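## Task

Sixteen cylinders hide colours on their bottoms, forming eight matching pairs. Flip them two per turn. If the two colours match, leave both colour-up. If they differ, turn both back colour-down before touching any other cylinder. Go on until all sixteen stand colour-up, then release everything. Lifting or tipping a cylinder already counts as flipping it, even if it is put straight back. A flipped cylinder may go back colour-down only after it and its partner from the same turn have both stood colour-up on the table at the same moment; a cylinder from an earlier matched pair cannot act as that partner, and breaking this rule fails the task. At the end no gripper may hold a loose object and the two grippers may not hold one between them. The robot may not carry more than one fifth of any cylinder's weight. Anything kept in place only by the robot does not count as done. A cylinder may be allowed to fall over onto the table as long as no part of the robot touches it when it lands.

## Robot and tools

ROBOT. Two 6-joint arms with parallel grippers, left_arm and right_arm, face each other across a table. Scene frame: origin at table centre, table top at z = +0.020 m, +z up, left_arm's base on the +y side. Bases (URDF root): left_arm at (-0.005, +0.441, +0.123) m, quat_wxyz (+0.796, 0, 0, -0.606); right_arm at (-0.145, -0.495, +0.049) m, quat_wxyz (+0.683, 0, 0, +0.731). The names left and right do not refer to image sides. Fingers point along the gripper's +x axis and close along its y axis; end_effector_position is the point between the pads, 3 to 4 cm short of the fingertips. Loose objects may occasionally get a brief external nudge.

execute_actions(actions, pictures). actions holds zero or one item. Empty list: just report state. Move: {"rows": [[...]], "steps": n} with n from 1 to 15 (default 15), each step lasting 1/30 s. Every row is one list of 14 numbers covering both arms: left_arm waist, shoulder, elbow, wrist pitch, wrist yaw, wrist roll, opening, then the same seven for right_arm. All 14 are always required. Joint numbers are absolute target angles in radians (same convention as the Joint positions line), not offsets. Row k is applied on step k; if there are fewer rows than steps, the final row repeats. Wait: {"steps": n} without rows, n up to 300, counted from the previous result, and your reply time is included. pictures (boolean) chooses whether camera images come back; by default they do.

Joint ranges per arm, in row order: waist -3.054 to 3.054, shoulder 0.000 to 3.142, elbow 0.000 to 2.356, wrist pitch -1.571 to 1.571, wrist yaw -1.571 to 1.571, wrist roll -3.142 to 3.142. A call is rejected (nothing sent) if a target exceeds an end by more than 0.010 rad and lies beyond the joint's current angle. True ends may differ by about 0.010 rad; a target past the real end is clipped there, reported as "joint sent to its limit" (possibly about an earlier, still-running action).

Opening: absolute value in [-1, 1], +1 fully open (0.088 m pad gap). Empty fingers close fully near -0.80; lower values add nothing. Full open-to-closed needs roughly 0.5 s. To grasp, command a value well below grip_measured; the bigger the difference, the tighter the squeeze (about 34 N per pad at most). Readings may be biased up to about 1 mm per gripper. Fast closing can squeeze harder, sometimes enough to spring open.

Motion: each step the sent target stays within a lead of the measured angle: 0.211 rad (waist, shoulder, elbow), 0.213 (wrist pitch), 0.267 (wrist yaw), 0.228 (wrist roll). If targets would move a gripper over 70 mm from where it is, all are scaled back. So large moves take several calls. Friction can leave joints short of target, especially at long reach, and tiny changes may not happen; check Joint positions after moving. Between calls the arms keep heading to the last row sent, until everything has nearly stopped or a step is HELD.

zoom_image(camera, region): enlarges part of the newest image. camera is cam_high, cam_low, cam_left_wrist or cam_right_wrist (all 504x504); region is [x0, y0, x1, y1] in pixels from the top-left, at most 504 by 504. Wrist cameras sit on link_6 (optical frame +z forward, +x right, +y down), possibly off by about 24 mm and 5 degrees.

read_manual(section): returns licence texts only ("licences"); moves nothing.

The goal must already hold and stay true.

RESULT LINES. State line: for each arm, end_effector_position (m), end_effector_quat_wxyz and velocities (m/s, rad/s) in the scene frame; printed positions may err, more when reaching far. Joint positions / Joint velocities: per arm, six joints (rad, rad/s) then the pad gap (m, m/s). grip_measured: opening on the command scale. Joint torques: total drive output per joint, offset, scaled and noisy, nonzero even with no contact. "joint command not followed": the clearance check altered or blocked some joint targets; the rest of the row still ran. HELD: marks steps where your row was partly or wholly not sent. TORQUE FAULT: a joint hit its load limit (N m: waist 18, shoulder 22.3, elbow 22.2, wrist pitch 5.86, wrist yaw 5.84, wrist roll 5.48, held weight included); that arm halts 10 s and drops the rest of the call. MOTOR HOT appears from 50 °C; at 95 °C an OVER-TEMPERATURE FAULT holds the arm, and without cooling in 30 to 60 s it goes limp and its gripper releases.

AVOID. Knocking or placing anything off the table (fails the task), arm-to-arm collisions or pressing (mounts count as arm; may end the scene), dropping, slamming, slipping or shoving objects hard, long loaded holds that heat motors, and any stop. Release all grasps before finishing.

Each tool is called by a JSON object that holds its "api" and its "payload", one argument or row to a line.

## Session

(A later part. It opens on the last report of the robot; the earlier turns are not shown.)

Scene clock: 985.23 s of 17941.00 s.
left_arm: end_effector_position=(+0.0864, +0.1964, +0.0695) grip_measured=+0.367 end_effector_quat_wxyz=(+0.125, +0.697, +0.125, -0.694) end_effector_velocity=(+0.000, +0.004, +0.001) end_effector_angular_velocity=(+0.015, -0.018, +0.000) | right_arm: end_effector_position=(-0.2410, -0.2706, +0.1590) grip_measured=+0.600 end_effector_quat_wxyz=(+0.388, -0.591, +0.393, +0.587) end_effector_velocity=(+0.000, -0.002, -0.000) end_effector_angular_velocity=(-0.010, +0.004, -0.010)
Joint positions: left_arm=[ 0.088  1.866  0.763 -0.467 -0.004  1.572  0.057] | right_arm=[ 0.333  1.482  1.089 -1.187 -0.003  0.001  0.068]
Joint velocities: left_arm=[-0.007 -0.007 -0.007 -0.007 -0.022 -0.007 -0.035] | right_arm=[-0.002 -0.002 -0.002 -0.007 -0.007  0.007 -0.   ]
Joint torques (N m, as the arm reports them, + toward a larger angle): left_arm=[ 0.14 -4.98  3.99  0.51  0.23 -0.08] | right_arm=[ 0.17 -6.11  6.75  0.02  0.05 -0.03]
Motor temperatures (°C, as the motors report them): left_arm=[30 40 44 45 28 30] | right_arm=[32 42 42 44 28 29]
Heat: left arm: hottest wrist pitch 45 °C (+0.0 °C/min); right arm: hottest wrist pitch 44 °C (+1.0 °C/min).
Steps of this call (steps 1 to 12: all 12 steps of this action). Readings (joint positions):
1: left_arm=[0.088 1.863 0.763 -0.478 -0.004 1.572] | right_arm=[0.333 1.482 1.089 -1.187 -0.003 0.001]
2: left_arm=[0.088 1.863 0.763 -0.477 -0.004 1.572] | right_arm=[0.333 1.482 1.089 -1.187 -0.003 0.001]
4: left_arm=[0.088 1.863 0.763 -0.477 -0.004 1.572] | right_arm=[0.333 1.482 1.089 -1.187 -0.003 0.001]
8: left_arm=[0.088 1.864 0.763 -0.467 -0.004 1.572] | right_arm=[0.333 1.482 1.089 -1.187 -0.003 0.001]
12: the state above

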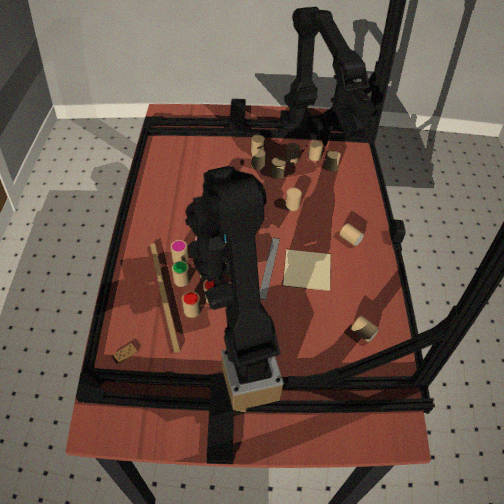

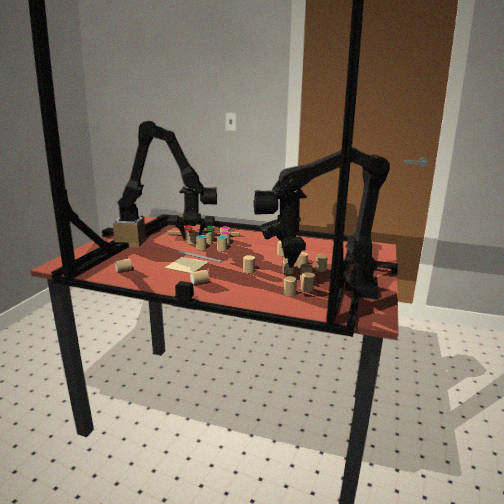

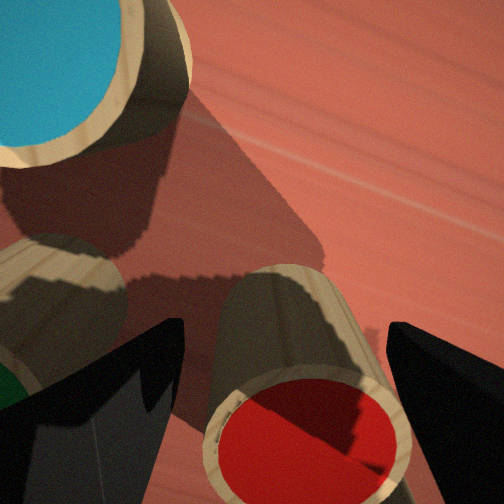

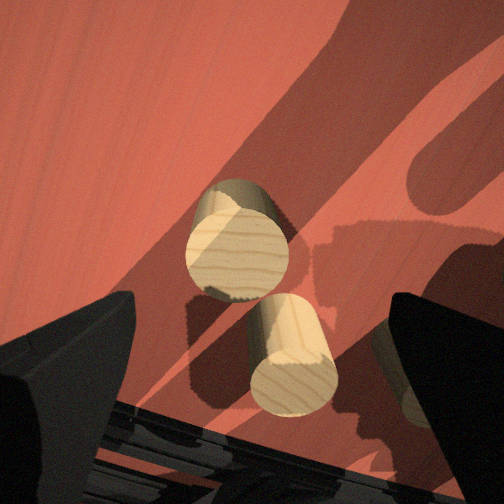

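{"api": "execute_actions", "payload": {
  "actions": [
    {"rows":[[0.09,1.825,0.785,-0.55,0,1.571,0.35,0.364,1.475,1.07,-1.166,0,-0.3,0.6],[0.09,1.77,0.82,-0.637,0,1.571,0.35,0.364,1.482,1.04,-1.129,0,-0.3,0.6],[0.09,1.70,0.87,-0.75,0,1.571,0.35,0.364,1.492,1.01,-1.089,0,-0.3,0.6],[0.09,1.624,0.924,-0.871,0,1.571,0.35,0.364,1.503,0.98,-1.048,0,-0.3,0.6],[0.09,1.624,0.924,-0.871,0,1.571,0.35,0.364,1.515,0.95,-1.006,0,-0.3,0.6],[0.09,1.058,0.9,-0.87,0,1.571,0.35,0.364,1.528,0.92,-0.963,0,-0.3,0.6],[0.09,1.058,0.9,-0.87,0,1.571,0.35,0.364,1.542,0.89,-0.919,0,-0.3,0.6],[0.09,1.058,0.9,-0.87,0,1.571,0.35,0.364,1.556,0.862,-0.877,0,-0.3,0.6],[0.09,1.058,0.9,-0.87,0,1.571,0.35,0.364,1.57,0.836,-0.838,0,-0.3,0.6],[-0.43,1.058,0.8,-0.3,0,1.571,0.9,0.364,1.582,0.815,-0.806,0,-0.3,0.6],[-0.43,1.058,0.8,-0.3,0,1.571,0.9,0.364,1.59,0.802,-0.788,0,-0.3,0.6],[-0.43,1.058,0.8,-0.3,0,1.571,0.9,0.364,1.595,0.794,-0.779,0,-0.3,0.6]],"steps":15}
  ],
  "pictures": false
}}

{"api": "execute_actions", "payload": {
  "actions": [
    {"rows":[[-0.43,1.058,0.672,0.386,0,1.571,0.9,0.364,1.595,0.794,-0.779,0,-0.3,0.6],[-0.43,1.058,0.672,0.386,0,1.571,0.9,0.364,1.595,0.794,-0.779,0,-0.3,0.6],[-0.43,1.058,0.672,0.386,0,1.571,0.9,0.364,1.595,0.794,-0.779,0,-0.3,-0.7]],"steps":13}
  ],
  "pictures": false
}}

{"api": "execute_actions", "payload": {
  "actions": [
    {"rows":[[-0.43,1.058,0.672,0.386,0,1.571,0.9,0.364,1.56,0.86,-0.87,0,-0.3,-0.7],[-0.43,1.058,0.672,0.386,0,1.571,0.9,0.364,1.525,0.93,-0.975,0,-0.3,-0.7],[-0.43,1.058,0.672,0.386,0,1.571,0.9,0.364,1.495,1.01,-1.08,0,-0.3,-0.7],[-0.43,1.058,0.672,0.386,0,1.571,0.9,0.364,1.478,1.095,-1.1,0,-0.3,-0.7],[-0.43,1.058,0.672,0.386,0,1.571,0.9,0.364,1.45,1.18,-1.1,0,0,-0.7],[-0.43,1.058,0.672,0.386,0,1.571,0.9,0.364,1.379,1.25,-1.0,0,0,-0.7],[-0.43,1.058,0.672,0.386,0,1.571,0.9,0.364,1.379,1.25,-1.0,0,0,-0.7],[-0.43,1.058,0.672,0.386,0,1.571,0.9,0.364,1.379,1.25,-1.0,0,0,-0.7],[-0.43,1.058,0.672,0.386,0,1.571,0.9,-0.216,1.379,1.25,-0.6,0,0,-0.7]],"steps":13}
  ],
  "pictures": false
}}

{"api": "execute_actions", "payload": {
  "actions": [
    {"rows":[[-0.43,1.058,0.672,0.386,0,1.571,0.9,-0.216,1.379,1.172,0.207,0,0,-0.7]],"steps":15}
  ],
  "pictures": false
}}

{"api": "execute_actions", "payload": {
  "actions": [
    {"rows":[[-0.43,1.058,0.672,0.386,0,1.571,0.9,-0.216,1.379,1.172,0.207,0,0,-0.7]],"steps":8}
  ]
}}

Scene clock: 995.90 s of 17941.00 s.
left_arm: end_effector_position=(+0.0101, +0.1300, +0.2826) grip_measured=+0.865 end_effector_quat_wxyz=(+0.269, +0.668, -0.238, -0.652) end_effector_velocity=(-0.506, -0.224, +0.531) end_effector_angular_velocity=(-2.706, -0.118, -1.669) | right_arm: end_effector_position=(-0.2441, -0.2794, +0.0676) grip_measured=+0.600 end_effector_quat_wxyz=(+0.287, -0.649, +0.293, +0.641) end_effector_velocity=(+0.001, -0.004, -0.041) end_effector_angular_velocity=(+0.030, +0.022, +0.019)
Joint positions: left_arm=[-0.222  1.156  0.822 -0.502 -0.005  1.573  0.081] | right_arm=[ 0.362  1.588  0.803 -0.799  0.001 -0.296  0.068]
Joint velocities: left_arm=[-1.648 -1.092 -0.09   1.707  0.022  0.007  0.012] | right_arm=[-0.002  0.046 -0.144  0.227 -0.007 -0.022 -0.   ]
Joint torques (N m, as the arm reports them, + toward a larger angle): left_arm=[-0.3  -3.35  6.14  1.66  0.18 -0.13] | right_arm=[ 0.16 -5.43  5.68  0.36 -0.07 -0.07]
Motor temperatures (°C, as the motors report them): left_arm=[30 41 42 43 28 30] | right_arm=[32 42 42 43 28 29]
Heat: left arm: hottest wrist pitch 43 °C (-3.0 °C/min); right arm: hottest wrist pitch 43 °C (+0.0 °C/min).
Steps of this call (steps 1 to 15: the robot went on to your last target; steps 16 to 90: nothing new was sent; then 7.17 s passed at rest; steps 91 to 105: all 15 steps of this action). Readings (joint positions):
91: left_arm=[0.088 1.863 0.766 -0.481 -0.004 1.572] | right_arm=[0.335 1.481 1.089 -1.184 -0.000 -0.052]
92: left_arm=[0.088 1.849 0.776 -0.529 -0.004 1.573] | right_arm=[0.342 1.481 1.081 -1.169 0.001 -0.126]
94: left_arm=[0.088 1.781 0.816 -0.668 -0.004 1.573] | right_arm=[0.356 1.482 1.049 -1.113 0.001 -0.222]
98: left_arm=[0.088 1.548 0.891 -0.820 -0.004 1.572] | right_arm=[0.362 1.514 0.937 -0.967 0.001 -0.282]
105: the state above

Scene clock: 996.33 s of 17941.00 s.
left_arm: end_effector_position=(-0.0620, +0.0864, +0.4048) grip_measured=+0.900 end_effector_quat_wxyz=(+0.439, +0.477, -0.522, -0.554) end_effector_velocity=(-0.003, +0.001, +0.226) end_effector_angular_velocity=(-0.990, +0.164, -0.004) | right_arm: end_effector_position=(-0.2453, -0.2768, +0.0667) grip_measured=+0.003 end_effector_quat_wxyz=(+0.290, -0.645, +0.289, +0.645) end_effector_velocity=(-0.002, -0.000, -0.001) end_effector_angular_velocity=(-0.007, +0.021, +0.000)
Joint positions: left_arm=[-0.427  1.063  0.675  0.317  0.003  1.572  0.083] | right_arm=[ 0.362  1.588  0.8   -0.781  0.001 -0.297  0.039]
Joint velocities: left_arm=[-0.012 -0.081 -0.007  0.93  -0.007 -0.007  0.   ] | right_arm=[-0.007  0.002 -0.002  0.007 -0.022 -0.007 -0.   ]
Joint torques (N m, as the arm reports them, + toward a larger angle): left_arm=[-0.3  -3.29  7.65  1.75 -0.05 -0.14] | right_arm=[ 0.16 -4.99  4.86  0.19 -0.1  -0.08]
Motor temperatures (°C, as the motors report them): left_arm=[30 41 42 43 28 30] | right_arm=[32 42 42 43 28 29]
Heat: left arm: hottest wrist pitch 43 °C (-3.0 °C/min); right arm: hottest wrist pitch 43 °C (+0.0 °C/min).
Steps of this call (steps 1 to 13: all 13 steps of this action). Readings (joint positions):
1: left_arm=[-0.280 1.122 0.799 -0.421 -0.004 1.573] | right_arm=[0.362 1.588 0.800 -0.793 0.001 -0.296]
2: left_arm=[-0.338 1.091 0.770 -0.351 0.000 1.573] | right_arm=[0.362 1.588 0.800 -0.788 0.001 -0.297]
4: left_arm=[-0.403 1.065 0.719 -0.233 0.004 1.572] | right_arm=[0.362 1.588 0.800 -0.783 0.001 -0.297]
8: left_arm=[-0.424 1.066 0.675 0.021 0.003 1.572] | right_arm=[0.362 1.588 0.800 -0.781 0.001 -0.297]
13: the state above

Scene clock: 996.77 s of 17941.00 s.
left_arm: end_effector_position=(-0.0623, +0.0867, +0.4208) grip_measured=+0.900 end_effector_quat_wxyz=(+0.458, +0.458, -0.539, -0.538) end_effector_velocity=(+0.000, +0.001, +0.004) end_effector_angular_velocity=(-0.023, -0.004, +0.005) | right_arm: end_effector_position=(-0.2339, -0.1573, +0.2429) grip_measured=+0.003 end_effector_quat_wxyz=(+0.530, -0.382, +0.277, +0.705) end_effector_velocity=(+0.404, +0.428, +0.332) end_effector_angular_velocity=(+1.804, +0.632, -1.678)
Joint positions: left_arm=[-0.428  1.058  0.675  0.384  0.003  1.572  0.083] | right_arm=[ 0.185  1.404  1.209 -0.788 -0.007 -0.039  0.039]
Joint velocities: left_arm=[-0.002 -0.002 -0.002  0.022 -0.007  0.007 -0.   ] | right_arm=[-1.424 -0.115  0.305  1.487  0.007  0.3   -0.   ]
Joint torques (N m, as the arm reports them, + toward a larger angle): left_arm=[-0.22 -3.36  7.59  2.13 -0.05 -0.13] | right_arm=[-0.63 -6.87  7.71  0.89  0.13  0.11]
Motor temperatures (°C, as the motors report them): left_arm=[30 41 42 43 28 30] | right_arm=[32 42 42 43 28 29]
Heat: left arm: hottest wrist pitch 43 °C (-3.0 °C/min); right arm: hottest wrist pitch 43 °C (+0.0 °C/min).
Steps of this call (steps 1 to 13: all 13 steps of this action). Readings (joint positions):
1: left_arm=[-0.427 1.060 0.675 0.341 0.003 1.572] | right_arm=[0.362 1.588 0.807 -0.797 0.001 -0.297]
2: left_arm=[-0.427 1.058 0.675 0.355 0.003 1.572] | right_arm=[0.362 1.584 0.830 -0.852 0.001 -0.297]
4: left_arm=[-0.427 1.058 0.675 0.369 0.003 1.572] | right_arm=[0.362 1.557 0.912 -0.986 0.001 -0.297]
8: left_arm=[-0.428 1.058 0.675 0.382 0.003 1.572] | right_arm=[0.362 1.460 1.098 -1.006 0.001 -0.121]
13: the state above

Scene clock: 997.27 s of 17941.00 s.
left_arm: end_effector_position=(-0.0623, +0.0867, +0.4208) grip_measured=+0.900 end_effector_quat_wxyz=(+0.458, +0.458, -0.539, -0.538) end_effector_velocity=(+0.000, +0.001, -0.002) end_effector_angular_velocity=(+0.008, +0.006, +0.005) | right_arm: end_effector_position=(-0.0794, -0.0574, +0.3995) grip_measured=+0.003 end_effector_quat_wxyz=(+0.758, -0.030, +0.032, +0.651) end_effector_velocity=(+0.000, +0.002, +0.251) end_effector_angular_velocity=(+1.081, -0.184, +0.007)
Joint positions: left_arm=[-0.428  1.058  0.675  0.384  0.003  1.572  0.083] | right_arm=[-0.217  1.393  1.177  0.128  0.003 -0.003  0.039]
Joint velocities: left_arm=[-0.002 -0.002 -0.002 -0.007 -0.007 -0.007 -0.   ] | right_arm=[-0.002 -0.071 -0.007  1.033 -0.007 -0.022 -0.   ]
Joint torques (N m, as the arm reports them, + toward a larger angle): left_arm=[-0.24 -3.34  7.57  2.14 -0.05 -0.16] | right_arm=[ 0.08 -7.71  7.34  1.31 -0.13  0.14]
Motor temperatures (°C, as the motors report them): left_arm=[30 41 42 43 28 30] | right_arm=[32 42 42 43 28 29]
Heat: left arm: hottest wrist pitch 43 °C (-3.0 °C/min); right arm: hottest wrist pitch 43 °C (+0.0 °C/min).
Steps of this call (steps 1 to 15: all 15 steps of this action). Readings (joint positions):
1: left_arm=[-0.428 1.058 0.675 0.384 0.003 1.572] | right_arm=[0.134 1.399 1.210 -0.726 -0.007 -0.029]
2: left_arm=[-0.428 1.058 0.675 0.384 0.003 1.572] | right_arm=[0.077 1.396 1.207 -0.665 -0.007 -0.021]
4: left_arm=[-0.428 1.058 0.675 0.384 0.003 1.572] | right_arm=[-0.036 1.394 1.197 -0.554 -0.004 -0.013]
8: left_arm=[-0.428 1.058 0.675 0.384 0.003 1.572] | right_arm=[-0.200 1.394 1.178 -0.302 0.007 -0.004]
15: the state above

Scene clock: 997.53 s of 17941.00 s.
left_arm: end_effector_position=(-0.0623, +0.0867, +0.4208) grip_measured=+0.900 end_effector_quat_wxyz=(+0.458, +0.458, -0.539, -0.538) end_effector_velocity=(-0.002, +0.001, -0.002) end_effector_angular_velocity=(+0.008, +0.006, -0.010) | right_arm: end_effector_position=(-0.0796, -0.0586, +0.4182) grip_measured=+0.003 end_effector_quat_wxyz=(+0.759, -0.004, +0.002, +0.652) end_effector_velocity=(-0.002, -0.000, +0.017) end_effector_angular_velocity=(+0.071, -0.003, +0.019)
Joint positions: left_arm=[-0.428  1.058  0.675  0.384  0.003  1.572  0.083] | right_arm=[-0.217  1.385  1.177  0.2    0.003 -0.003  0.039]
Joint velocities: left_arm=[-0.002 -0.002 -0.002 -0.007  0.007 -0.007 -0.   ] | right_arm=[-0.002 -0.002  0.002  0.066 -0.022  0.007 -0.   ]
Joint torques (N m, as the arm reports them, + toward a larger angle): left_arm=[-0.2  -3.33  7.57  2.16 -0.05 -0.15] | right_arm=[ 0.07 -7.18  7.2   1.69 -0.11  0.12]
Motor temperatures (°C, as the motors report them): left_arm=[30 41 42 43 28 30] | right_arm=[32 42 42 43 28 29]
Heat: left arm: hottest wrist pitch 43 °C (-3.0 °C/min); right arm: hottest wrist pitch 43 °C (+0.0 °C/min).
Steps of this call (steps 1 to 8: all 8 steps of this action). Readings (joint positions):
1: left_arm=[-0.428 1.058 0.675 0.384 0.003 1.572] | right_arm=[-0.217 1.390 1.177 0.155 0.003 -0.003]
2: left_arm=[-0.428 1.058 0.675 0.384 0.003 1.572] | right_arm=[-0.217 1.386 1.177 0.171 0.003 -0.003]
4: left_arm=[-0.428 1.058 0.675 0.384 0.003 1.572] | right_arm=[-0.217 1.385 1.177 0.190 0.003 -0.003]
8: the state above

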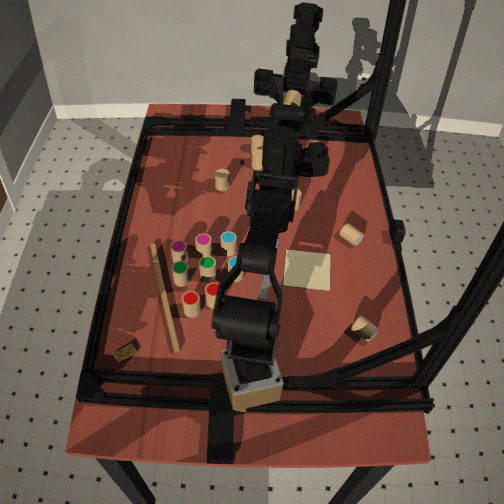

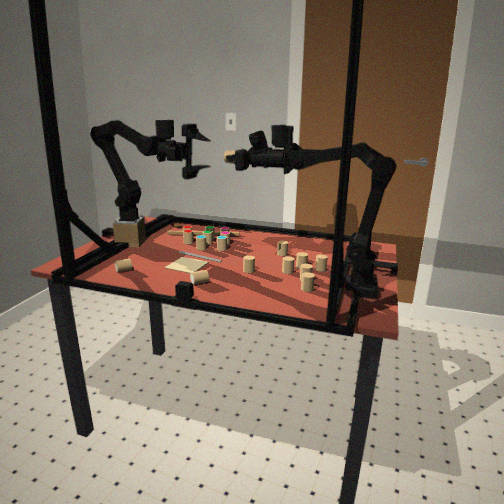

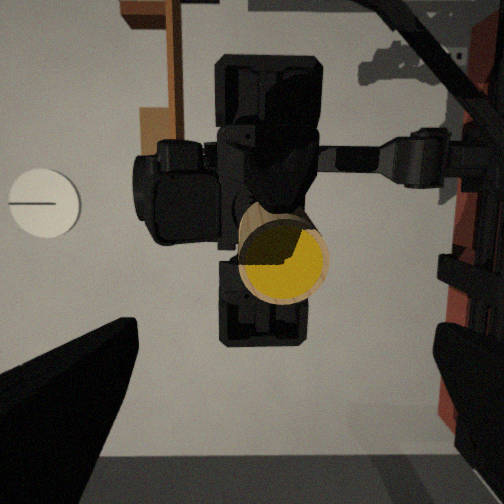

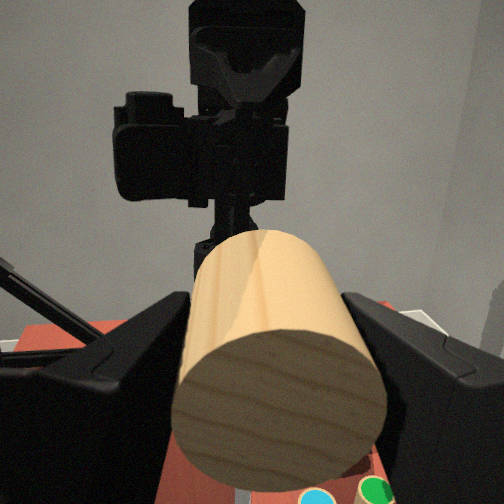

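{"api": "execute_actions", "payload": {
  "actions": [
    {"rows":[[-0.43,1.2,0.77,0.44,0,1.571,0.9,-0.216,1.379,1.172,0.207,0,0,-0.7],[-0.43,1.2,0.77,0.44,0,1.571,0.9,-0.216,1.379,1.172,0.207,0,0,-0.7],[-0.43,1.33,0.86,0.48,0,1.571,0.9,-0.216,1.379,1.172,0.207,0,0,-0.7],[-0.43,1.33,0.86,0.48,0,1.571,0.9,-0.216,1.379,1.172,0.207,0,0,-0.7],[-0.43,1.43,0.93,0.51,0,1.571,0.9,-0.216,1.379,1.172,0.207,0,0,-0.7],[-0.43,1.43,0.93,0.51,0,1.571,0.9,-0.216,1.379,1.172,0.207,0,0,-0.7],[-0.43,1.524,1.0,0.537,0,1.571,0.9,-0.216,1.379,1.172,0.207,0,0,-0.7]],"steps":14}
  ],
  "pictures": false
}}

{"api": "execute_actions", "payload": {
  "actions": [
    {"rows":[[-0.43,1.524,1.0,0.537,0,1.571,-0.7,-0.216,1.379,1.172,0.207,0,0,-0.7]],"steps":12}
  ],
  "pictures": false
}}

{"api": "execute_actions", "payload": {
  "actions": [
    {"rows":[[-0.43,1.524,1.0,0.537,0,1.571,-0.7,-0.216,1.379,1.172,0.207,0,0,0.6]],"steps":11}
  ],
  "pictures": false
}}

{"api": "execute_actions", "payload": {
  "actions": [
    {"rows":[[-0.43,1.43,0.93,0.51,0,1.571,-0.7,-0.216,1.379,1.172,0.207,0,0,0.6],[-0.43,1.33,0.86,0.48,0,1.571,-0.7,-0.216,1.379,1.172,0.207,0,0,0.6],[-0.43,1.2,0.77,0.44,0,1.571,-0.7,-0.216,1.379,1.172,0.207,0,0,0.6],[-0.43,1.058,0.672,0.386,0,1.571,-0.7,-0.216,1.379,1.172,0.207,0,0,0.6]],"steps":8}
  ],
  "pictures": false
}}

{"api": "execute_actions", "payload": {
  "actions": [
    {"rows":[[-0.79,1.058,0.8,-0.87,0,1.571,-0.7,0.247,1.1,1.1,-1.233,0,0,0.6]],"steps":15}
  ],
  "pictures": false
}}

{"api": "execute_actions", "payload": {
  "actions": [
    {"rows":[[-0.79,1.624,0.924,-0.871,0,1.571,-0.7,0.247,1.1,1.1,-1.233,0,0,0.6],[-0.79,1.624,0.924,-0.871,0,1.571,-0.7,0.247,1.1,1.1,-1.233,0,0,0.6],[-0.79,1.624,0.924,-0.871,0,1.571,-0.7,0.247,1.1,1.1,-1.233,0,0,0.6],[-0.79,1.624,0.924,-0.871,0,1.571,-0.7,0.247,1.1,1.1,-1.233,0,0,0.6],[-0.79,1.624,0.924,-0.871,0,1.571,-0.7,0.247,1.1,1.1,-1.233,0,0,0.6],[-0.79,1.624,0.924,-0.871,0,1.571,-0.7,0.247,1.247,0.909,-1.233,0,0,0.6]],"steps":12}
  ],
  "pictures": false
}}

{"api": "execute_actions", "payload": {
  "actions": [
    {"rows":[[-0.79,1.65,0.90,-0.83,0,1.571,-0.7,0.247,1.247,0.909,-1.233,0,0,0.6],[-0.79,1.68,0.875,-0.78,0,1.571,-0.7,0.247,1.247,0.909,-1.233,0,0,0.6],[-0.79,1.71,0.852,-0.73,0,1.571,-0.7,0.247,1.247,0.909,-1.233,0,0,0.6],[-0.79,1.74,0.83,-0.68,0,1.571,-0.7,0.247,1.247,0.909,-1.233,0,0,0.6],[-0.79,1.77,0.81,-0.63,0,1.571,-0.7,0.247,1.247,0.909,-1.233,0,0,0.6],[-0.79,1.80,0.794,-0.58,0,1.571,-0.7,0.247,1.247,0.909,-1.233,0,0,0.6],[-0.79,1.825,0.781,-0.54,0,1.571,-0.7,0.247,1.247,0.909,-1.233,0,0,0.6],[-0.79,1.845,0.772,-0.51,0,1.571,-0.7,0.247,1.247,0.909,-1.233,0,0,0.6],[-0.79,1.858,0.766,-0.49,0,1.571,-0.7,0.247,1.247,0.909,-1.233,0,0,0.6],[-0.79,1.867,0.762,-0.477,0,1.571,-0.7,0.247,1.247,0.909,-1.233,0,0,0.6],[-0.79,1.873,0.759,-0.468,0,1.571,-0.7,0.247,1.247,0.909,-1.233,0,0,0.6],[-0.79,1.877,0.757,-0.462,0,1.571,-0.7,0.247,1.247,0.909,-1.233,0,0,0.6]],"steps":15}
  ],
  "pictures": false
}}

{"api": "execute_actions", "payload": {
  "actions": [
    {"rows":[[-0.79,1.877,0.757,-0.462,0,1.571,-0.7,0.247,1.247,0.909,-1.233,0,0,0.6],[-0.79,1.872,0.76,-0.466,0,1.571,0.5,0.247,1.247,0.909,-1.233,0,0,0.6]],"steps":12}
  ]
}}

Scene clock: 1014.20 s of 17941.00 s.
left_arm: end_effector_position=(-0.0794, -0.0195, +0.4138) grip_measured=+0.900 end_effector_quat_wxyz=(+0.455, +0.461, -0.537, -0.541) end_effector_velocity=(-0.001, -0.008, +0.044) end_effector_angular_velocity=(-0.124, +0.042, +0.005) | right_arm: end_effector_position=(-0.0797, -0.0587, +0.4188) grip_measured=+0.003 end_effector_quat_wxyz=(+0.758, -0.003, +0.001, +0.652) end_effector_velocity=(+0.002, -0.001, -0.001) end_effector_angular_velocity=(+0.004, +0.007, -0.000)
Joint positions: left_arm=[-0.428  1.521  0.981  0.53   0.002  1.572  0.083] | right_arm=[-0.217  1.385  1.176  0.204  0.002 -0.003  0.039]
Joint velocities: left_arm=[-0.002  0.012  0.076  0.066 -0.007 -0.022 -0.   ] | right_arm=[-0.007 -0.002 -0.007  0.007 -0.007  0.007 -0.   ]
Joint torques (N m, as the arm reports them, + toward a larger angle): left_arm=[-0.18 -6.07  9.37  2.33 -0.04 -0.14] | right_arm=[ 0.02 -7.12  7.4   1.59 -0.1   0.11]
Motor temperatures (°C, as the motors report them): left_arm=[30 41 43 45 28 30] | right_arm=[32 42 42 44 28 29]
Heat: left arm: hottest wrist pitch 45 °C (-1.0 °C/min); right arm: hottest wrist pitch 44 °C (+1.0 °C/min).
Steps of this call (steps 1 to 15: the robot went on to your last target; steps 16 to 486: nothing new was sent; steps 487 to 500: all 14 steps of this action). Readings (joint positions):
487: left_arm=[-0.428 1.080 0.687 0.392 0.002 1.572] | right_arm=[-0.217 1.385 1.176 0.204 0.002 -0.003]
488: left_arm=[-0.428 1.113 0.711 0.415 0.002 1.572] | right_arm=[-0.217 1.385 1.176 0.204 0.002 -0.003]
490: left_arm=[-0.428 1.219 0.789 0.453 0.002 1.572] | right_arm=[-0.217 1.385 1.176 0.204 0.002 -0.003]
494: left_arm=[-0.428 1.428 0.932 0.511 0.002 1.572] | right_arm=[-0.217 1.385 1.176 0.204 0.002 -0.003]
500: the state above

Scene clock: 1014.60 s of 17941.00 s.
left_arm: end_effector_position=(-0.0795, -0.0203, +0.4201) grip_measured=+0.025 end_effector_quat_wxyz=(+0.460, +0.457, -0.540, -0.537) end_effector_velocity=(+0.000, +0.000, +0.001) end_effector_angular_velocity=(+0.006, +0.021, +0.005) | right_arm: end_effector_position=(-0.0797, -0.0587, +0.4190) grip_measured=+0.003 end_effector_quat_wxyz=(+0.758, -0.002, +0.001, +0.652) end_effector_velocity=(+0.000, +0.001, -0.004) end_effector_angular_velocity=(-0.013, -0.005, +0.005)
Joint positions: left_arm=[-0.428  1.521  0.992  0.535  0.002  1.572  0.04 ] | right_arm=[-0.217  1.385  1.176  0.205  0.002 -0.003  0.039]
Joint velocities: left_arm=[-0.002 -0.002  0.002 -0.007 -0.007 -0.022 -0.   ] | right_arm=[-0.002  0.002 -0.002 -0.007 -0.007 -0.007 -0.   ]
Joint torques (N m, as the arm reports them, + toward a larger angle): left_arm=[-0.2  -5.83  8.77  2.1  -0.05 -0.13] | right_arm=[ 0.02 -7.14  7.41  1.58 -0.09  0.11]
Motor temperatures (°C, as the motors report them): left_arm=[30 41 43 45 28 30] | right_arm=[32 42 42 44 28 29]
Heat: left arm: hottest wrist pitch 45 °C (-1.0 °C/min); right arm: hottest wrist pitch 44 °C (+1.0 °C/min).
Steps of this call (steps 1 to 12: all 12 steps of this action). Readings (joint positions):
1: left_arm=[-0.428 1.521 0.984 0.532 0.002 1.572] | right_arm=[-0.217 1.385 1.176 0.204 0.002 -0.003]
2: left_arm=[-0.428 1.521 0.987 0.535 0.002 1.572] | right_arm=[-0.217 1.385 1.176 0.204 0.002 -0.003]
4: left_arm=[-0.428 1.521 0.991 0.536 0.002 1.572] | right_arm=[-0.217 1.385 1.176 0.204 0.002 -0.003]
8: left_arm=[-0.428 1.521 0.992 0.536 0.002 1.572] | right_arm=[-0.217 1.385 1.176 0.205 0.002 -0.003]
12: the state above

Scene clock: 1014.97 s of 17941.00 s.
left_arm: end_effector_position=(-0.0795, -0.0204, +0.4200) grip_measured=+0.024 end_effector_quat_wxyz=(+0.460, +0.457, -0.540, -0.537) end_effector_velocity=(+0.000, +0.001, -0.005) end_effector_angular_velocity=(+0.025, +0.018, +0.005) | right_arm: end_effector_position=(-0.0798, -0.0587, +0.4189) grip_measured=+0.583 end_effector_quat_wxyz=(+0.758, -0.002, +0.001, +0.652) end_effector_velocity=(+0.002, -0.001, +0.004) end_effector_angular_velocity=(+0.011, -0.009, +0.000)
Joint positions: left_arm=[-0.428  1.521  0.992  0.536  0.002  1.572  0.04 ] | right_arm=[-0.217  1.385  1.175  0.205  0.002 -0.002  0.068]
Joint velocities: left_arm=[-0.002 -0.002 -0.002 -0.022 -0.007 -0.022 -0.   ] | right_arm=[-0.007 -0.002  0.002  0.007 -0.007 -0.007  0.175]
Joint torques (N m, as the arm reports them, + toward a larger angle): left_arm=[-0.17 -5.8   8.79  2.11 -0.04 -0.13] | right_arm=[ 0.04 -7.18  7.36  1.53 -0.08  0.08]
Motor temperatures (°C, as the motors report them): left_arm=[30 41 43 45 28 30] | right_arm=[32 42 42 44 28 29]
Heat: left arm: hottest wrist pitch 45 °C (-1.0 °C/min); right arm: hottest wrist pitch 44 °C (+1.0 °C/min).
Steps of this call (steps 1 to 11: all 11 steps of this action). Readings (joint positions):
1: left_arm=[-0.428 1.521 0.992 0.535 0.002 1.572] | right_arm=[-0.217 1.384 1.175 0.205 0.002 -0.003]
2: left_arm=[-0.428 1.521 0.992 0.535 0.002 1.572] | right_arm=[-0.217 1.385 1.175 0.205 0.002 -0.003]
4: left_arm=[-0.428 1.521 0.992 0.536 0.002 1.572] | right_arm=[-0.217 1.384 1.175 0.205 0.002 -0.003]
8: left_arm=[-0.428 1.521 0.992 0.536 0.002 1.572] | right_arm=[-0.217 1.384 1.175 0.205 0.002 -0.002]
11: the state above

Scene clock: 1015.23 s of 17941.00 s.
left_arm: end_effector_position=(-0.0649, +0.0713, +0.4046) grip_measured=+0.024 end_effector_quat_wxyz=(+0.444, +0.472, -0.527, -0.550) end_effector_velocity=(+0.036, +0.215, +0.197) end_effector_angular_velocity=(-0.660, +0.127, +0.011) | right_arm: end_effector_position=(-0.0798, -0.0588, +0.4191) grip_measured=+0.599 end_effector_quat_wxyz=(+0.758, -0.002, +0.001, +0.652) end_effector_velocity=(-0.000, -0.001, -0.002) end_effector_angular_velocity=(-0.011, -0.021, +0.005)
Joint positions: left_arm=[-0.428  1.137  0.694  0.394  0.002  1.572  0.04 ] | right_arm=[-0.217  1.384  1.175  0.205  0.002 -0.002  0.068]
Joint velocities: left_arm=[ 0.002 -1.087 -0.393 -0.022 -0.007 -0.022 -0.   ] | right_arm=[-0.002 -0.002 -0.002 -0.007 -0.007 -0.022  0.   ]
Joint torques (N m, as the arm reports them, + toward a larger angle): left_arm=[-0.21 -3.84  8.97  2.39 -0.04 -0.14] | right_arm=[ 0.03 -7.21  7.39  1.52 -0.1   0.1 ]
Motor temperatures (°C, as the motors report them): left_arm=[30 41 43 45 28 30] | right_arm=[32 42 42 44 28 29]
Heat: left arm: hottest wrist pitch 45 °C (-1.0 °C/min); right arm: hottest wrist pitch 44 °C (+1.0 °C/min).
Steps of this call (steps 1 to 8: all 8 steps of this action). Readings (joint positions):
1: left_arm=[-0.428 1.509 0.983 0.532 0.002 1.572] | right_arm=[-0.217 1.384 1.175 0.205 0.002 -0.002]
2: left_arm=[-0.428 1.477 0.956 0.516 0.002 1.572] | right_arm=[-0.217 1.384 1.175 0.205 0.002 -0.002]
4: left_arm=[-0.428 1.362 0.847 0.464 0.002 1.572] | right_arm=[-0.217 1.384 1.175 0.205 0.002 -0.002]
8: the state above

Scene clock: 1015.73 s of 17941.00 s.
left_arm: end_effector_position=(-0.1501, +0.1876, +0.2908) grip_measured=+0.023 end_effector_quat_wxyz=(+0.080, +0.569, -0.418, -0.704) end_effector_velocity=(+0.155, +0.278, -0.296) end_effector_angular_velocity=(+1.730, -0.984, -0.002) | right_arm: end_effector_position=(-0.2430, -0.1924, +0.3169) grip_measured=+0.600 end_effector_quat_wxyz=(+0.557, -0.260, +0.190, +0.766) end_effector_velocity=(+0.078, -0.260, -0.379) end_effector_angular_velocity=(-1.969, -0.632, +0.022)
Joint positions: left_arm=[-0.786  1.06   0.796 -0.56   0.005  1.572  0.04 ] | right_arm=[ 0.242  1.102  1.109 -0.663 -0.003 -0.001  0.068]
Joint velocities: left_arm=[-0.012  0.002 -0.002 -1.985 -0.007 -0.007 -0.   ] | right_arm=[ 0.012 -0.007 -0.09  -1.985 -0.007 -0.007 -0.   ]
Joint torques (N m, as the arm reports them, + toward a larger angle): left_arm=[-0.2  -3.26  8.11  1.68 -0.08 -0.11] | right_arm=[ 0.24 -4.01  7.1   1.33  0.05  0.07]
Motor temperatures (°C, as the motors report them): left_arm=[30 41 43 45 28 30] | right_arm=[32 42 42 44 28 29]
Heat: left arm: hottest wrist pitch 45 °C (-1.0 °C/min); right arm: hottest wrist pitch 44 °C (+1.0 °C/min).
Steps of this call (steps 1 to 15: all 15 steps of this action). Readings (joint positions):
1: left_arm=[-0.449 1.109 0.705 0.348 -0.017 1.572] | right_arm=[-0.203 1.364 1.171 0.174 0.014 -0.002]
2: left_arm=[-0.502 1.092 0.732 0.284 -0.019 1.572] | right_arm=[-0.167 1.333 1.156 0.115 0.015 -0.002]
4: left_arm=[-0.630 1.073 0.776 0.168 -0.007 1.572] | right_arm=[-0.073 1.258 1.127 0.020 0.006 -0.002]
8: left_arm=[-0.776 1.059 0.796 -0.094 0.006 1.572] | right_arm=[0.147 1.135 1.121 -0.197 -0.001 -0.002]
15: the state above

Scene clock: 1016.13 s of 17941.00 s.
left_arm: end_effector_position=(-0.1334, +0.2176, +0.1587) grip_measured=+0.023 end_effector_quat_wxyz=(-0.184, +0.682, -0.179, -0.685) end_effector_velocity=(+0.004, +0.006, -0.018) end_effector_angular_velocity=(+0.071, -0.049, +0.005) | right_arm: end_effector_position=(-0.2054, -0.3105, +0.1641) grip_measured=+0.600 end_effector_quat_wxyz=(+0.423, -0.560, +0.408, +0.583) end_effector_velocity=(+0.056, -0.175, -0.202) end_effector_angular_velocity=(-1.134, -0.359, +0.020)
Joint positions: left_arm=[-0.787  1.62   0.913 -0.869  0.005  1.572  0.04 ] | right_arm=[ 0.244  1.24   0.92  -1.212 -0.002 -0.001  0.068]
Joint velocities: left_arm=[-0.002  0.076 -0.002 -0.007 -0.007 -0.007  0.   ] | right_arm=[-0.002  0.374 -0.515 -0.3   -0.007 -0.022 -0.   ]
Joint torques (N m, as the arm reports them, + toward a larger angle): left_arm=[-0.24 -5.62  7.14  0.49 -0.06 -0.06] | right_arm=[ 0.26 -6.11  8.94  0.46  0.04  0.04]
Motor temperatures (°C, as the motors report them): left_arm=[30 41 43 45 28 30] | right_arm=[32 42 42 44 28 29]
Heat: left arm: hottest wrist pitch 45 °C (-1.0 °C/min); right arm: hottest wrist pitch 44 °C (+1.0 °C/min).
Steps of this call (steps 1 to 12: all 12 steps of this action). Readings (joint positions):
1: left_arm=[-0.787 1.093 0.816 -0.643 0.005 1.572] | right_arm=[0.243 1.102 1.107 -0.730 -0.002 -0.001]
2: left_arm=[-0.787 1.147 0.850 -0.703 0.005 1.572] | right_arm=[0.243 1.102 1.107 -0.796 -0.002 -0.001]
4: left_arm=[-0.787 1.275 0.900 -0.782 0.005 1.572] | right_arm=[0.244 1.102 1.107 -0.926 -0.002 -0.001]
8: left_arm=[-0.787 1.522 0.915 -0.851 0.005 1.572] | right_arm=[0.244 1.141 1.041 -1.106 -0.002 -0.001]
12: the state above

Scene clock: 1016.63 s of 17941.00 s.
left_arm: end_effector_position=(-0.1339, +0.2170, +0.0683) grip_measured=+0.023 end_effector_quat_wxyz=(-0.186, +0.683, -0.177, -0.684) end_effector_velocity=(-0.015, -0.020, -0.006) end_effector_angular_velocity=(-0.096, +0.063, +0.015) | right_arm: end_effector_position=(-0.2032, -0.3177, +0.1589) grip_measured=+0.600 end_effector_quat_wxyz=(+0.414, -0.572, +0.417, +0.571) end_effector_velocity=(+0.001, -0.005, -0.000) end_effector_angular_velocity=(-0.023, +0.000, +0.005)
Joint positions: left_arm=[-0.788  1.87   0.761 -0.475  0.005  1.571  0.04 ] | right_arm=[ 0.244  1.249  0.906 -1.232 -0.002 -0.001  0.068]
Joint velocities: left_arm=[-0.007  0.017 -0.007  0.139  0.007 -0.022 -0.001] | right_arm=[-0.002 -0.002 -0.002 -0.022 -0.007 -0.007 -0.   ]
Joint torques (N m, as the arm reports them, + toward a larger angle): left_arm=[-0.21 -5.06  3.76  0.53 -0.08 -0.06] | right_arm=[ 0.22 -4.03  6.54 -0.01  0.02  0.06]
Motor temperatures (°C, as the motors report them): left_arm=[30 41 43 44 28 30] | right_arm=[32 42 42 44 28 29]
Heat: left arm: hottest wrist pitch 44 °C (-2.0 °C/min); right arm: hottest wrist pitch 44 °C (+1.0 °C/min).
Steps of this call (steps 1 to 15: all 15 steps of this action). Readings (joint positions):
1: left_arm=[-0.787 1.623 0.912 -0.862 0.005 1.571] | right_arm=[0.244 1.248 0.909 -1.220 -0.002 -0.001]
2: left_arm=[-0.787 1.630 0.907 -0.839 0.005 1.571] | right_arm=[0.244 1.250 0.906 -1.224 -0.002 -0.001]
4: left_arm=[-0.787 1.665 0.885 -0.761 0.005 1.571] | right_arm=[0.244 1.249 0.906 -1.225 -0.002 -0.001]
8: left_arm=[-0.788 1.785 0.809 -0.599 0.005 1.571] | right_arm=[0.244 1.249 0.906 -1.231 -0.002 -0.001]
15: the state above

Scene clock: 1017.03 s of 17941.00 s.
left_arm: end_effector_position=(-0.1346, +0.2157, +0.0682) grip_measured=+0.548 end_effector_quat_wxyz=(-0.184, +0.682, -0.179, -0.685) end_effector_velocity=(+0.003, +0.001, +0.000) end_effector_angular_velocity=(+0.003, -0.010, +0.010) | right_arm: end_effector_position=(-0.2032, -0.3177, +0.1589) grip_measured=+0.600 end_effector_quat_wxyz=(+0.414, -0.572, +0.417, +0.571) end_effector_velocity=(-0.003, +0.001, +0.001) end_effector_angular_velocity=(+0.005, +0.025, +0.005)
Joint positions: left_arm=[-0.788  1.87   0.761 -0.468  0.005  1.572  0.066] | right_arm=[ 0.244  1.249  0.906 -1.232 -0.002 -0.001  0.068]
Joint velocities: left_arm=[ 0.002 -0.002 -0.002 -0.007 -0.007 -0.007  0.047] | right_arm=[-0.002 -0.002  0.002  0.007 -0.022 -0.007 -0.   ]
Joint torques (N m, as the arm reports them, + toward a larger angle): left_arm=[-0.21 -5.38  4.21  0.54 -0.07 -0.05] | right_arm=[ 0.19 -4.06  6.54  0.    0.02  0.04]
Motor temperatures (°C, as the motors report them): left_arm=[30 41 43 44 28 30] | right_arm=[32 42 42 44 28 29]
Heat: left arm: hottest wrist pitch 44 °C (-2.0 °C/min); right arm: hottest wrist pitch 44 °C (+1.0 °C/min).
Steps of this call (steps 1 to 12: all 12 steps of this action). Readings (joint positions):
1: left_arm=[-0.788 1.870 0.761 -0.470 0.005 1.571] | right_arm=[0.244 1.249 0.906 -1.232 -0.002 -0.001]
2: left_arm=[-0.788 1.870 0.761 -0.469 0.005 1.571] | right_arm=[0.244 1.249 0.906 -1.232 -0.002 -0.001]
4: left_arm=[-0.788 1.871 0.761 -0.468 0.005 1.571] | right_arm=[0.244 1.249 0.906 -1.232 -0.002 -0.001]
8: left_arm=[-0.788 1.870 0.761 -0.468 0.005 1.572] | right_arm=[0.244 1.249 0.906 -1.232 -0.002 -0.001]
12: the state above

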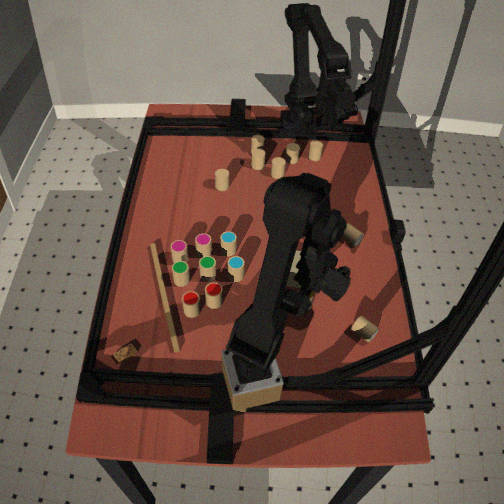

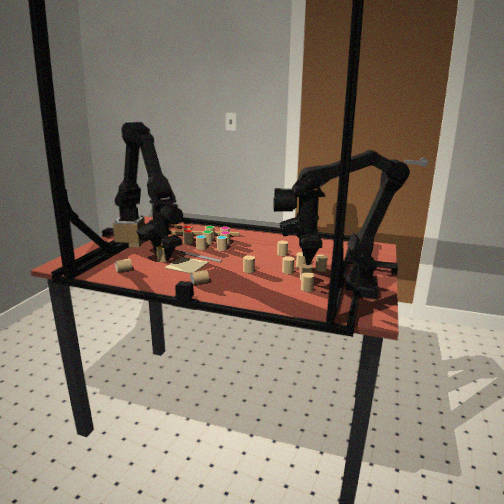

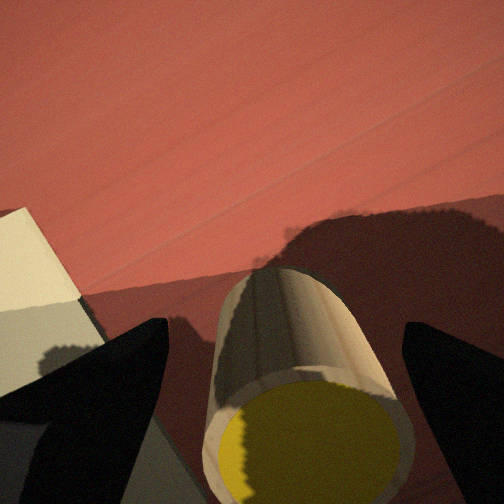

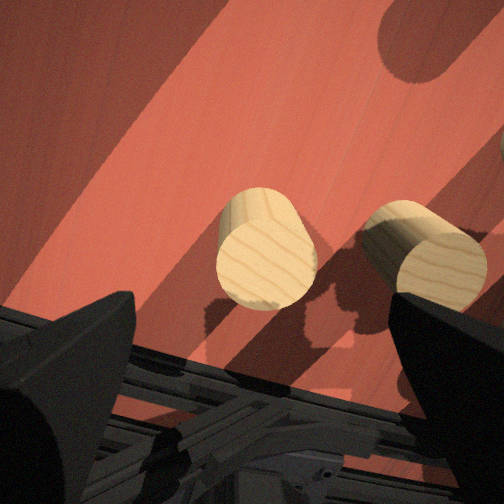

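{"api": "execute_actions", "payload": {
  "actions": []
}}

Scene clock: 1028.67 s of 17941.00 s.
left_arm: end_effector_position=(-0.1345, +0.2157, +0.0681) grip_measured=+0.500 end_effector_quat_wxyz=(-0.184, +0.682, -0.179, -0.684) end_effector_velocity=(+0.003, +0.001, +0.000) end_effector_angular_velocity=(-0.005, -0.023, +0.005) | right_arm: end_effector_position=(-0.2033, -0.3177, +0.1589) grip_measured=+0.600 end_effector_quat_wxyz=(+0.414, -0.573, +0.417, +0.572) end_effector_velocity=(-0.001, +0.002, +0.001) end_effector_angular_velocity=(+0.009, +0.011, +0.005)
Joint positions: left_arm=[-0.788  1.871  0.761 -0.467  0.005  1.572  0.064] | right_arm=[ 0.245  1.249  0.906 -1.232 -0.002 -0.001  0.068]
Joint velocities: left_arm=[-0.002 -0.002 -0.002 -0.007 -0.022 -0.007 -0.   ] | right_arm=[-0.002 -0.002  0.002  0.007 -0.007 -0.007 -0.   ]
Joint torques (N m, as the arm reports them, + toward a larger angle): left_arm=[-0.18 -5.39  4.2   0.53 -0.08 -0.06] | right_arm=[ 0.19 -4.07  6.53  0.02  0.03  0.06]
Motor temperatures (°C, as the motors report them): left_arm=[30 42 42 42 28 30] | right_arm=[32 41 41 42 28 29]
Heat: left arm: hottest shoulder 42 °C (-3.0 °C/min); right arm: hottest wrist pitch 42 °C (-2.0 °C/min).
Steps of this call (steps 1 to 15: the robot went on to your last target; steps 16 to 90: nothing new was sent; then 8.63 s passed at rest). Readings (joint positions):
1: left_arm=[-0.788 1.871 0.761 -0.468 0.005 1.572] | right_arm=[0.244 1.249 0.906 -1.232 -0.002 -0.001]
2: left_arm=[-0.788 1.871 0.761 -0.468 0.005 1.572] | right_arm=[0.244 1.249 0.906 -1.232 -0.002 -0.001]
4: left_arm=[-0.788 1.871 0.761 -0.468 0.005 1.572] | right_arm=[0.244 1.249 0.906 -1.232 -0.002 -0.001]
8: left_arm=[-0.788 1.871 0.761 -0.468 0.005 1.572] | right_arm=[0.244 1.249 0.906 -1.232 -0.002 -0.001]
90: the state above
All arms were judged still, so your last target was given up. Only a new action makes them travel on or press farther. Fingers that are still opening or closing keep moving.

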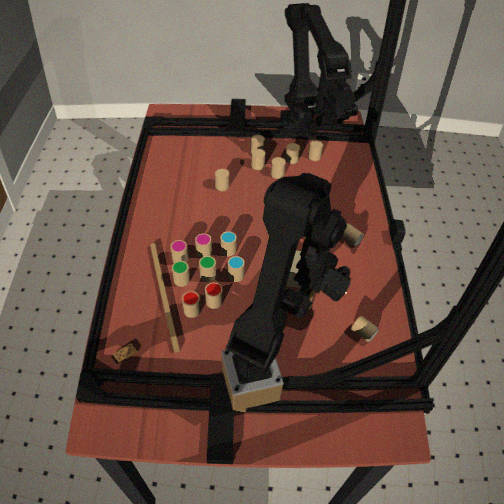

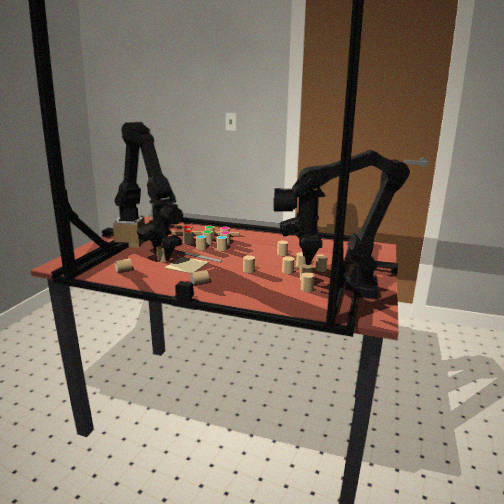

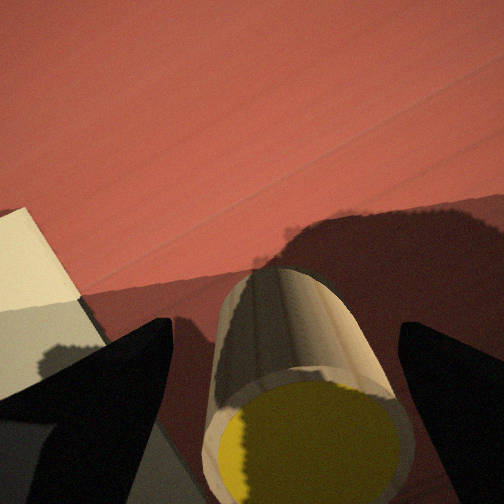

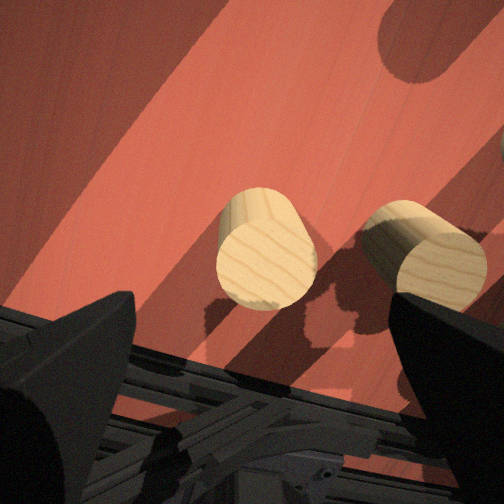

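{"api": "execute_actions", "payload": {
  "actions": [
    {"rows":[[-0.79,1.825,0.785,-0.55,0,1.571,0.6,0.222,1.214,0.888,-1.245,0,-0.5,0.4],[-0.79,1.77,0.82,-0.637,0,1.571,0.6,0.222,1.214,0.888,-1.245,0,-0.5,0.4],[-0.79,1.70,0.87,-0.75,0,1.571,0.6,0.222,1.214,0.888,-1.245,0,-0.5,0.4],[-0.79,1.624,0.924,-0.871,0,1.571,0.6,0.222,1.214,0.888,-1.245,0,-0.5,0.4],[-0.79,1.624,0.924,-0.871,0,1.571,0.6,0.222,1.214,0.888,-1.245,0,-0.5,0.4],[-0.79,1.058,0.9,-0.871,0,1.571,0.9,0.222,1.214,0.888,-1.245,0,-0.5,0.4],[-0.79,1.058,0.9,-0.871,0,1.571,0.9,0.222,1.214,0.888,-1.245,0,-0.5,0.4],[-0.79,1.058,0.9,-0.871,0,1.571,0.9,0.222,1.214,0.888,-1.245,0,-0.5,0.4],[-0.79,1.058,0.9,-0.871,0,1.571,0.9,0.222,1.23,0.84,-1.18,0,-0.5,0.4],[-0.43,1.058,0.8,-0.3,0,1.571,0.9,0.222,1.25,0.79,-1.11,0,-0.5,0.4],[-0.43,1.058,0.672,0.386,0,1.571,0.9,0.222,1.265,0.75,-1.056,0,-0.5,0.4]]}
  ]
}}

Scene clock: 1036.70 s of 17941.00 s.
left_arm: end_effector_position=(-0.0637, +0.1558, +0.2484) grip_measured=+0.895 end_effector_quat_wxyz=(+0.167, +0.641, -0.302, -0.686) end_effector_velocity=(+0.205, -0.268, +0.359) end_effector_angular_velocity=(-2.418, +0.497, +0.898) | right_arm: end_effector_position=(-0.1982, -0.3213, +0.1215) grip_measured=+0.401 end_effector_quat_wxyz=(+0.268, -0.654, +0.273, +0.653) end_effector_velocity=(+0.008, -0.026, -0.081) end_effector_angular_velocity=(-0.121, -0.029, +0.044)
Joint positions: left_arm=[-0.474  1.124  0.698 -0.467 -0.005  1.571  0.083] | right_arm=[ 0.225  1.26   0.763 -1.08  -0.002 -0.494  0.059]
Joint velocities: left_arm=[ 0.867 -0.93  -0.418  1.956 -0.022 -0.022  0.003] | right_arm=[-0.007  0.095 -0.271  0.242 -0.007 -0.051 -0.001]
Joint torques (N m, as the arm reports them, + toward a larger angle): left_arm=[-1.89 -2.82  8.11  2.19  0.24 -0.09] | right_arm=[-0.24 -3.86  6.78  0.45  0.02 -0.07]
Motor temperatures (°C, as the motors report them): left_arm=[30 42 41 41 28 30] | right_arm=[32 40 41 41 28 29]
Heat: left arm: hottest shoulder 42 °C (-4.0 °C/min); right arm: hottest elbow 41 °C (-3.0 °C/min).
Steps of this call (steps 1 to 90: nothing new was sent; then 4.53 s passed at rest; steps 91 to 105: all 15 steps of this action). Readings (joint positions):
91: left_arm=[-0.788 1.866 0.764 -0.483 0.005 1.572] | right_arm=[0.242 1.246 0.906 -1.232 -0.002 -0.053]
92: left_arm=[-0.788 1.851 0.775 -0.530 0.005 1.572] | right_arm=[0.236 1.240 0.903 -1.236 -0.002 -0.127]
94: left_arm=[-0.788 1.782 0.816 -0.667 0.005 1.572] | right_arm=[0.228 1.229 0.899 -1.242 -0.002 -0.267]
98: left_arm=[-0.788 1.549 0.891 -0.821 0.005 1.572] | right_arm=[0.225 1.223 0.898 -1.243 -0.002 -0.450]
105: the state above

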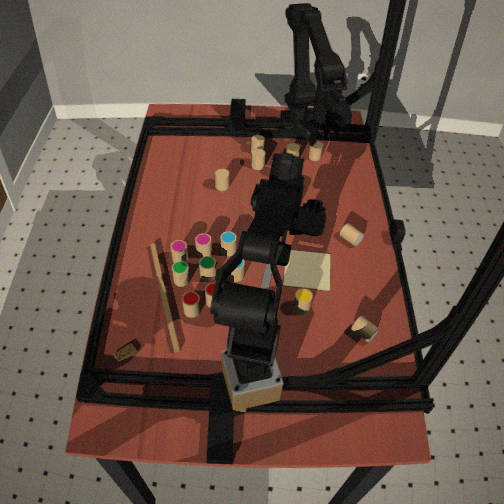

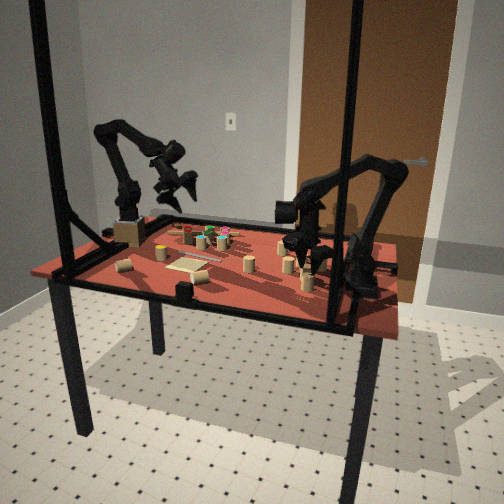

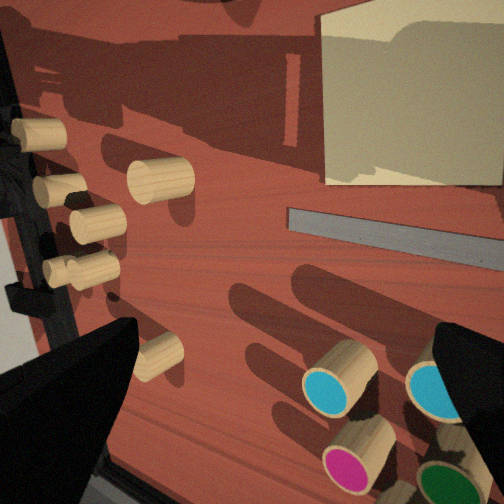

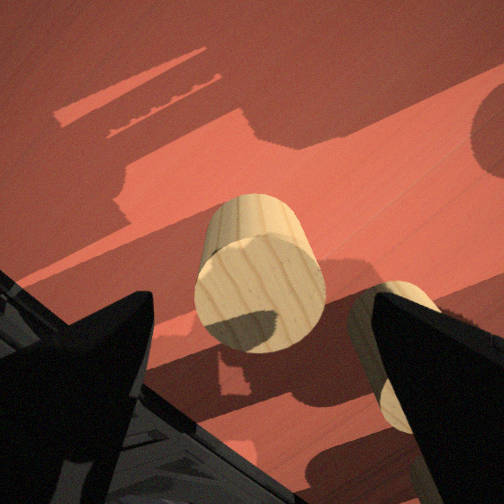

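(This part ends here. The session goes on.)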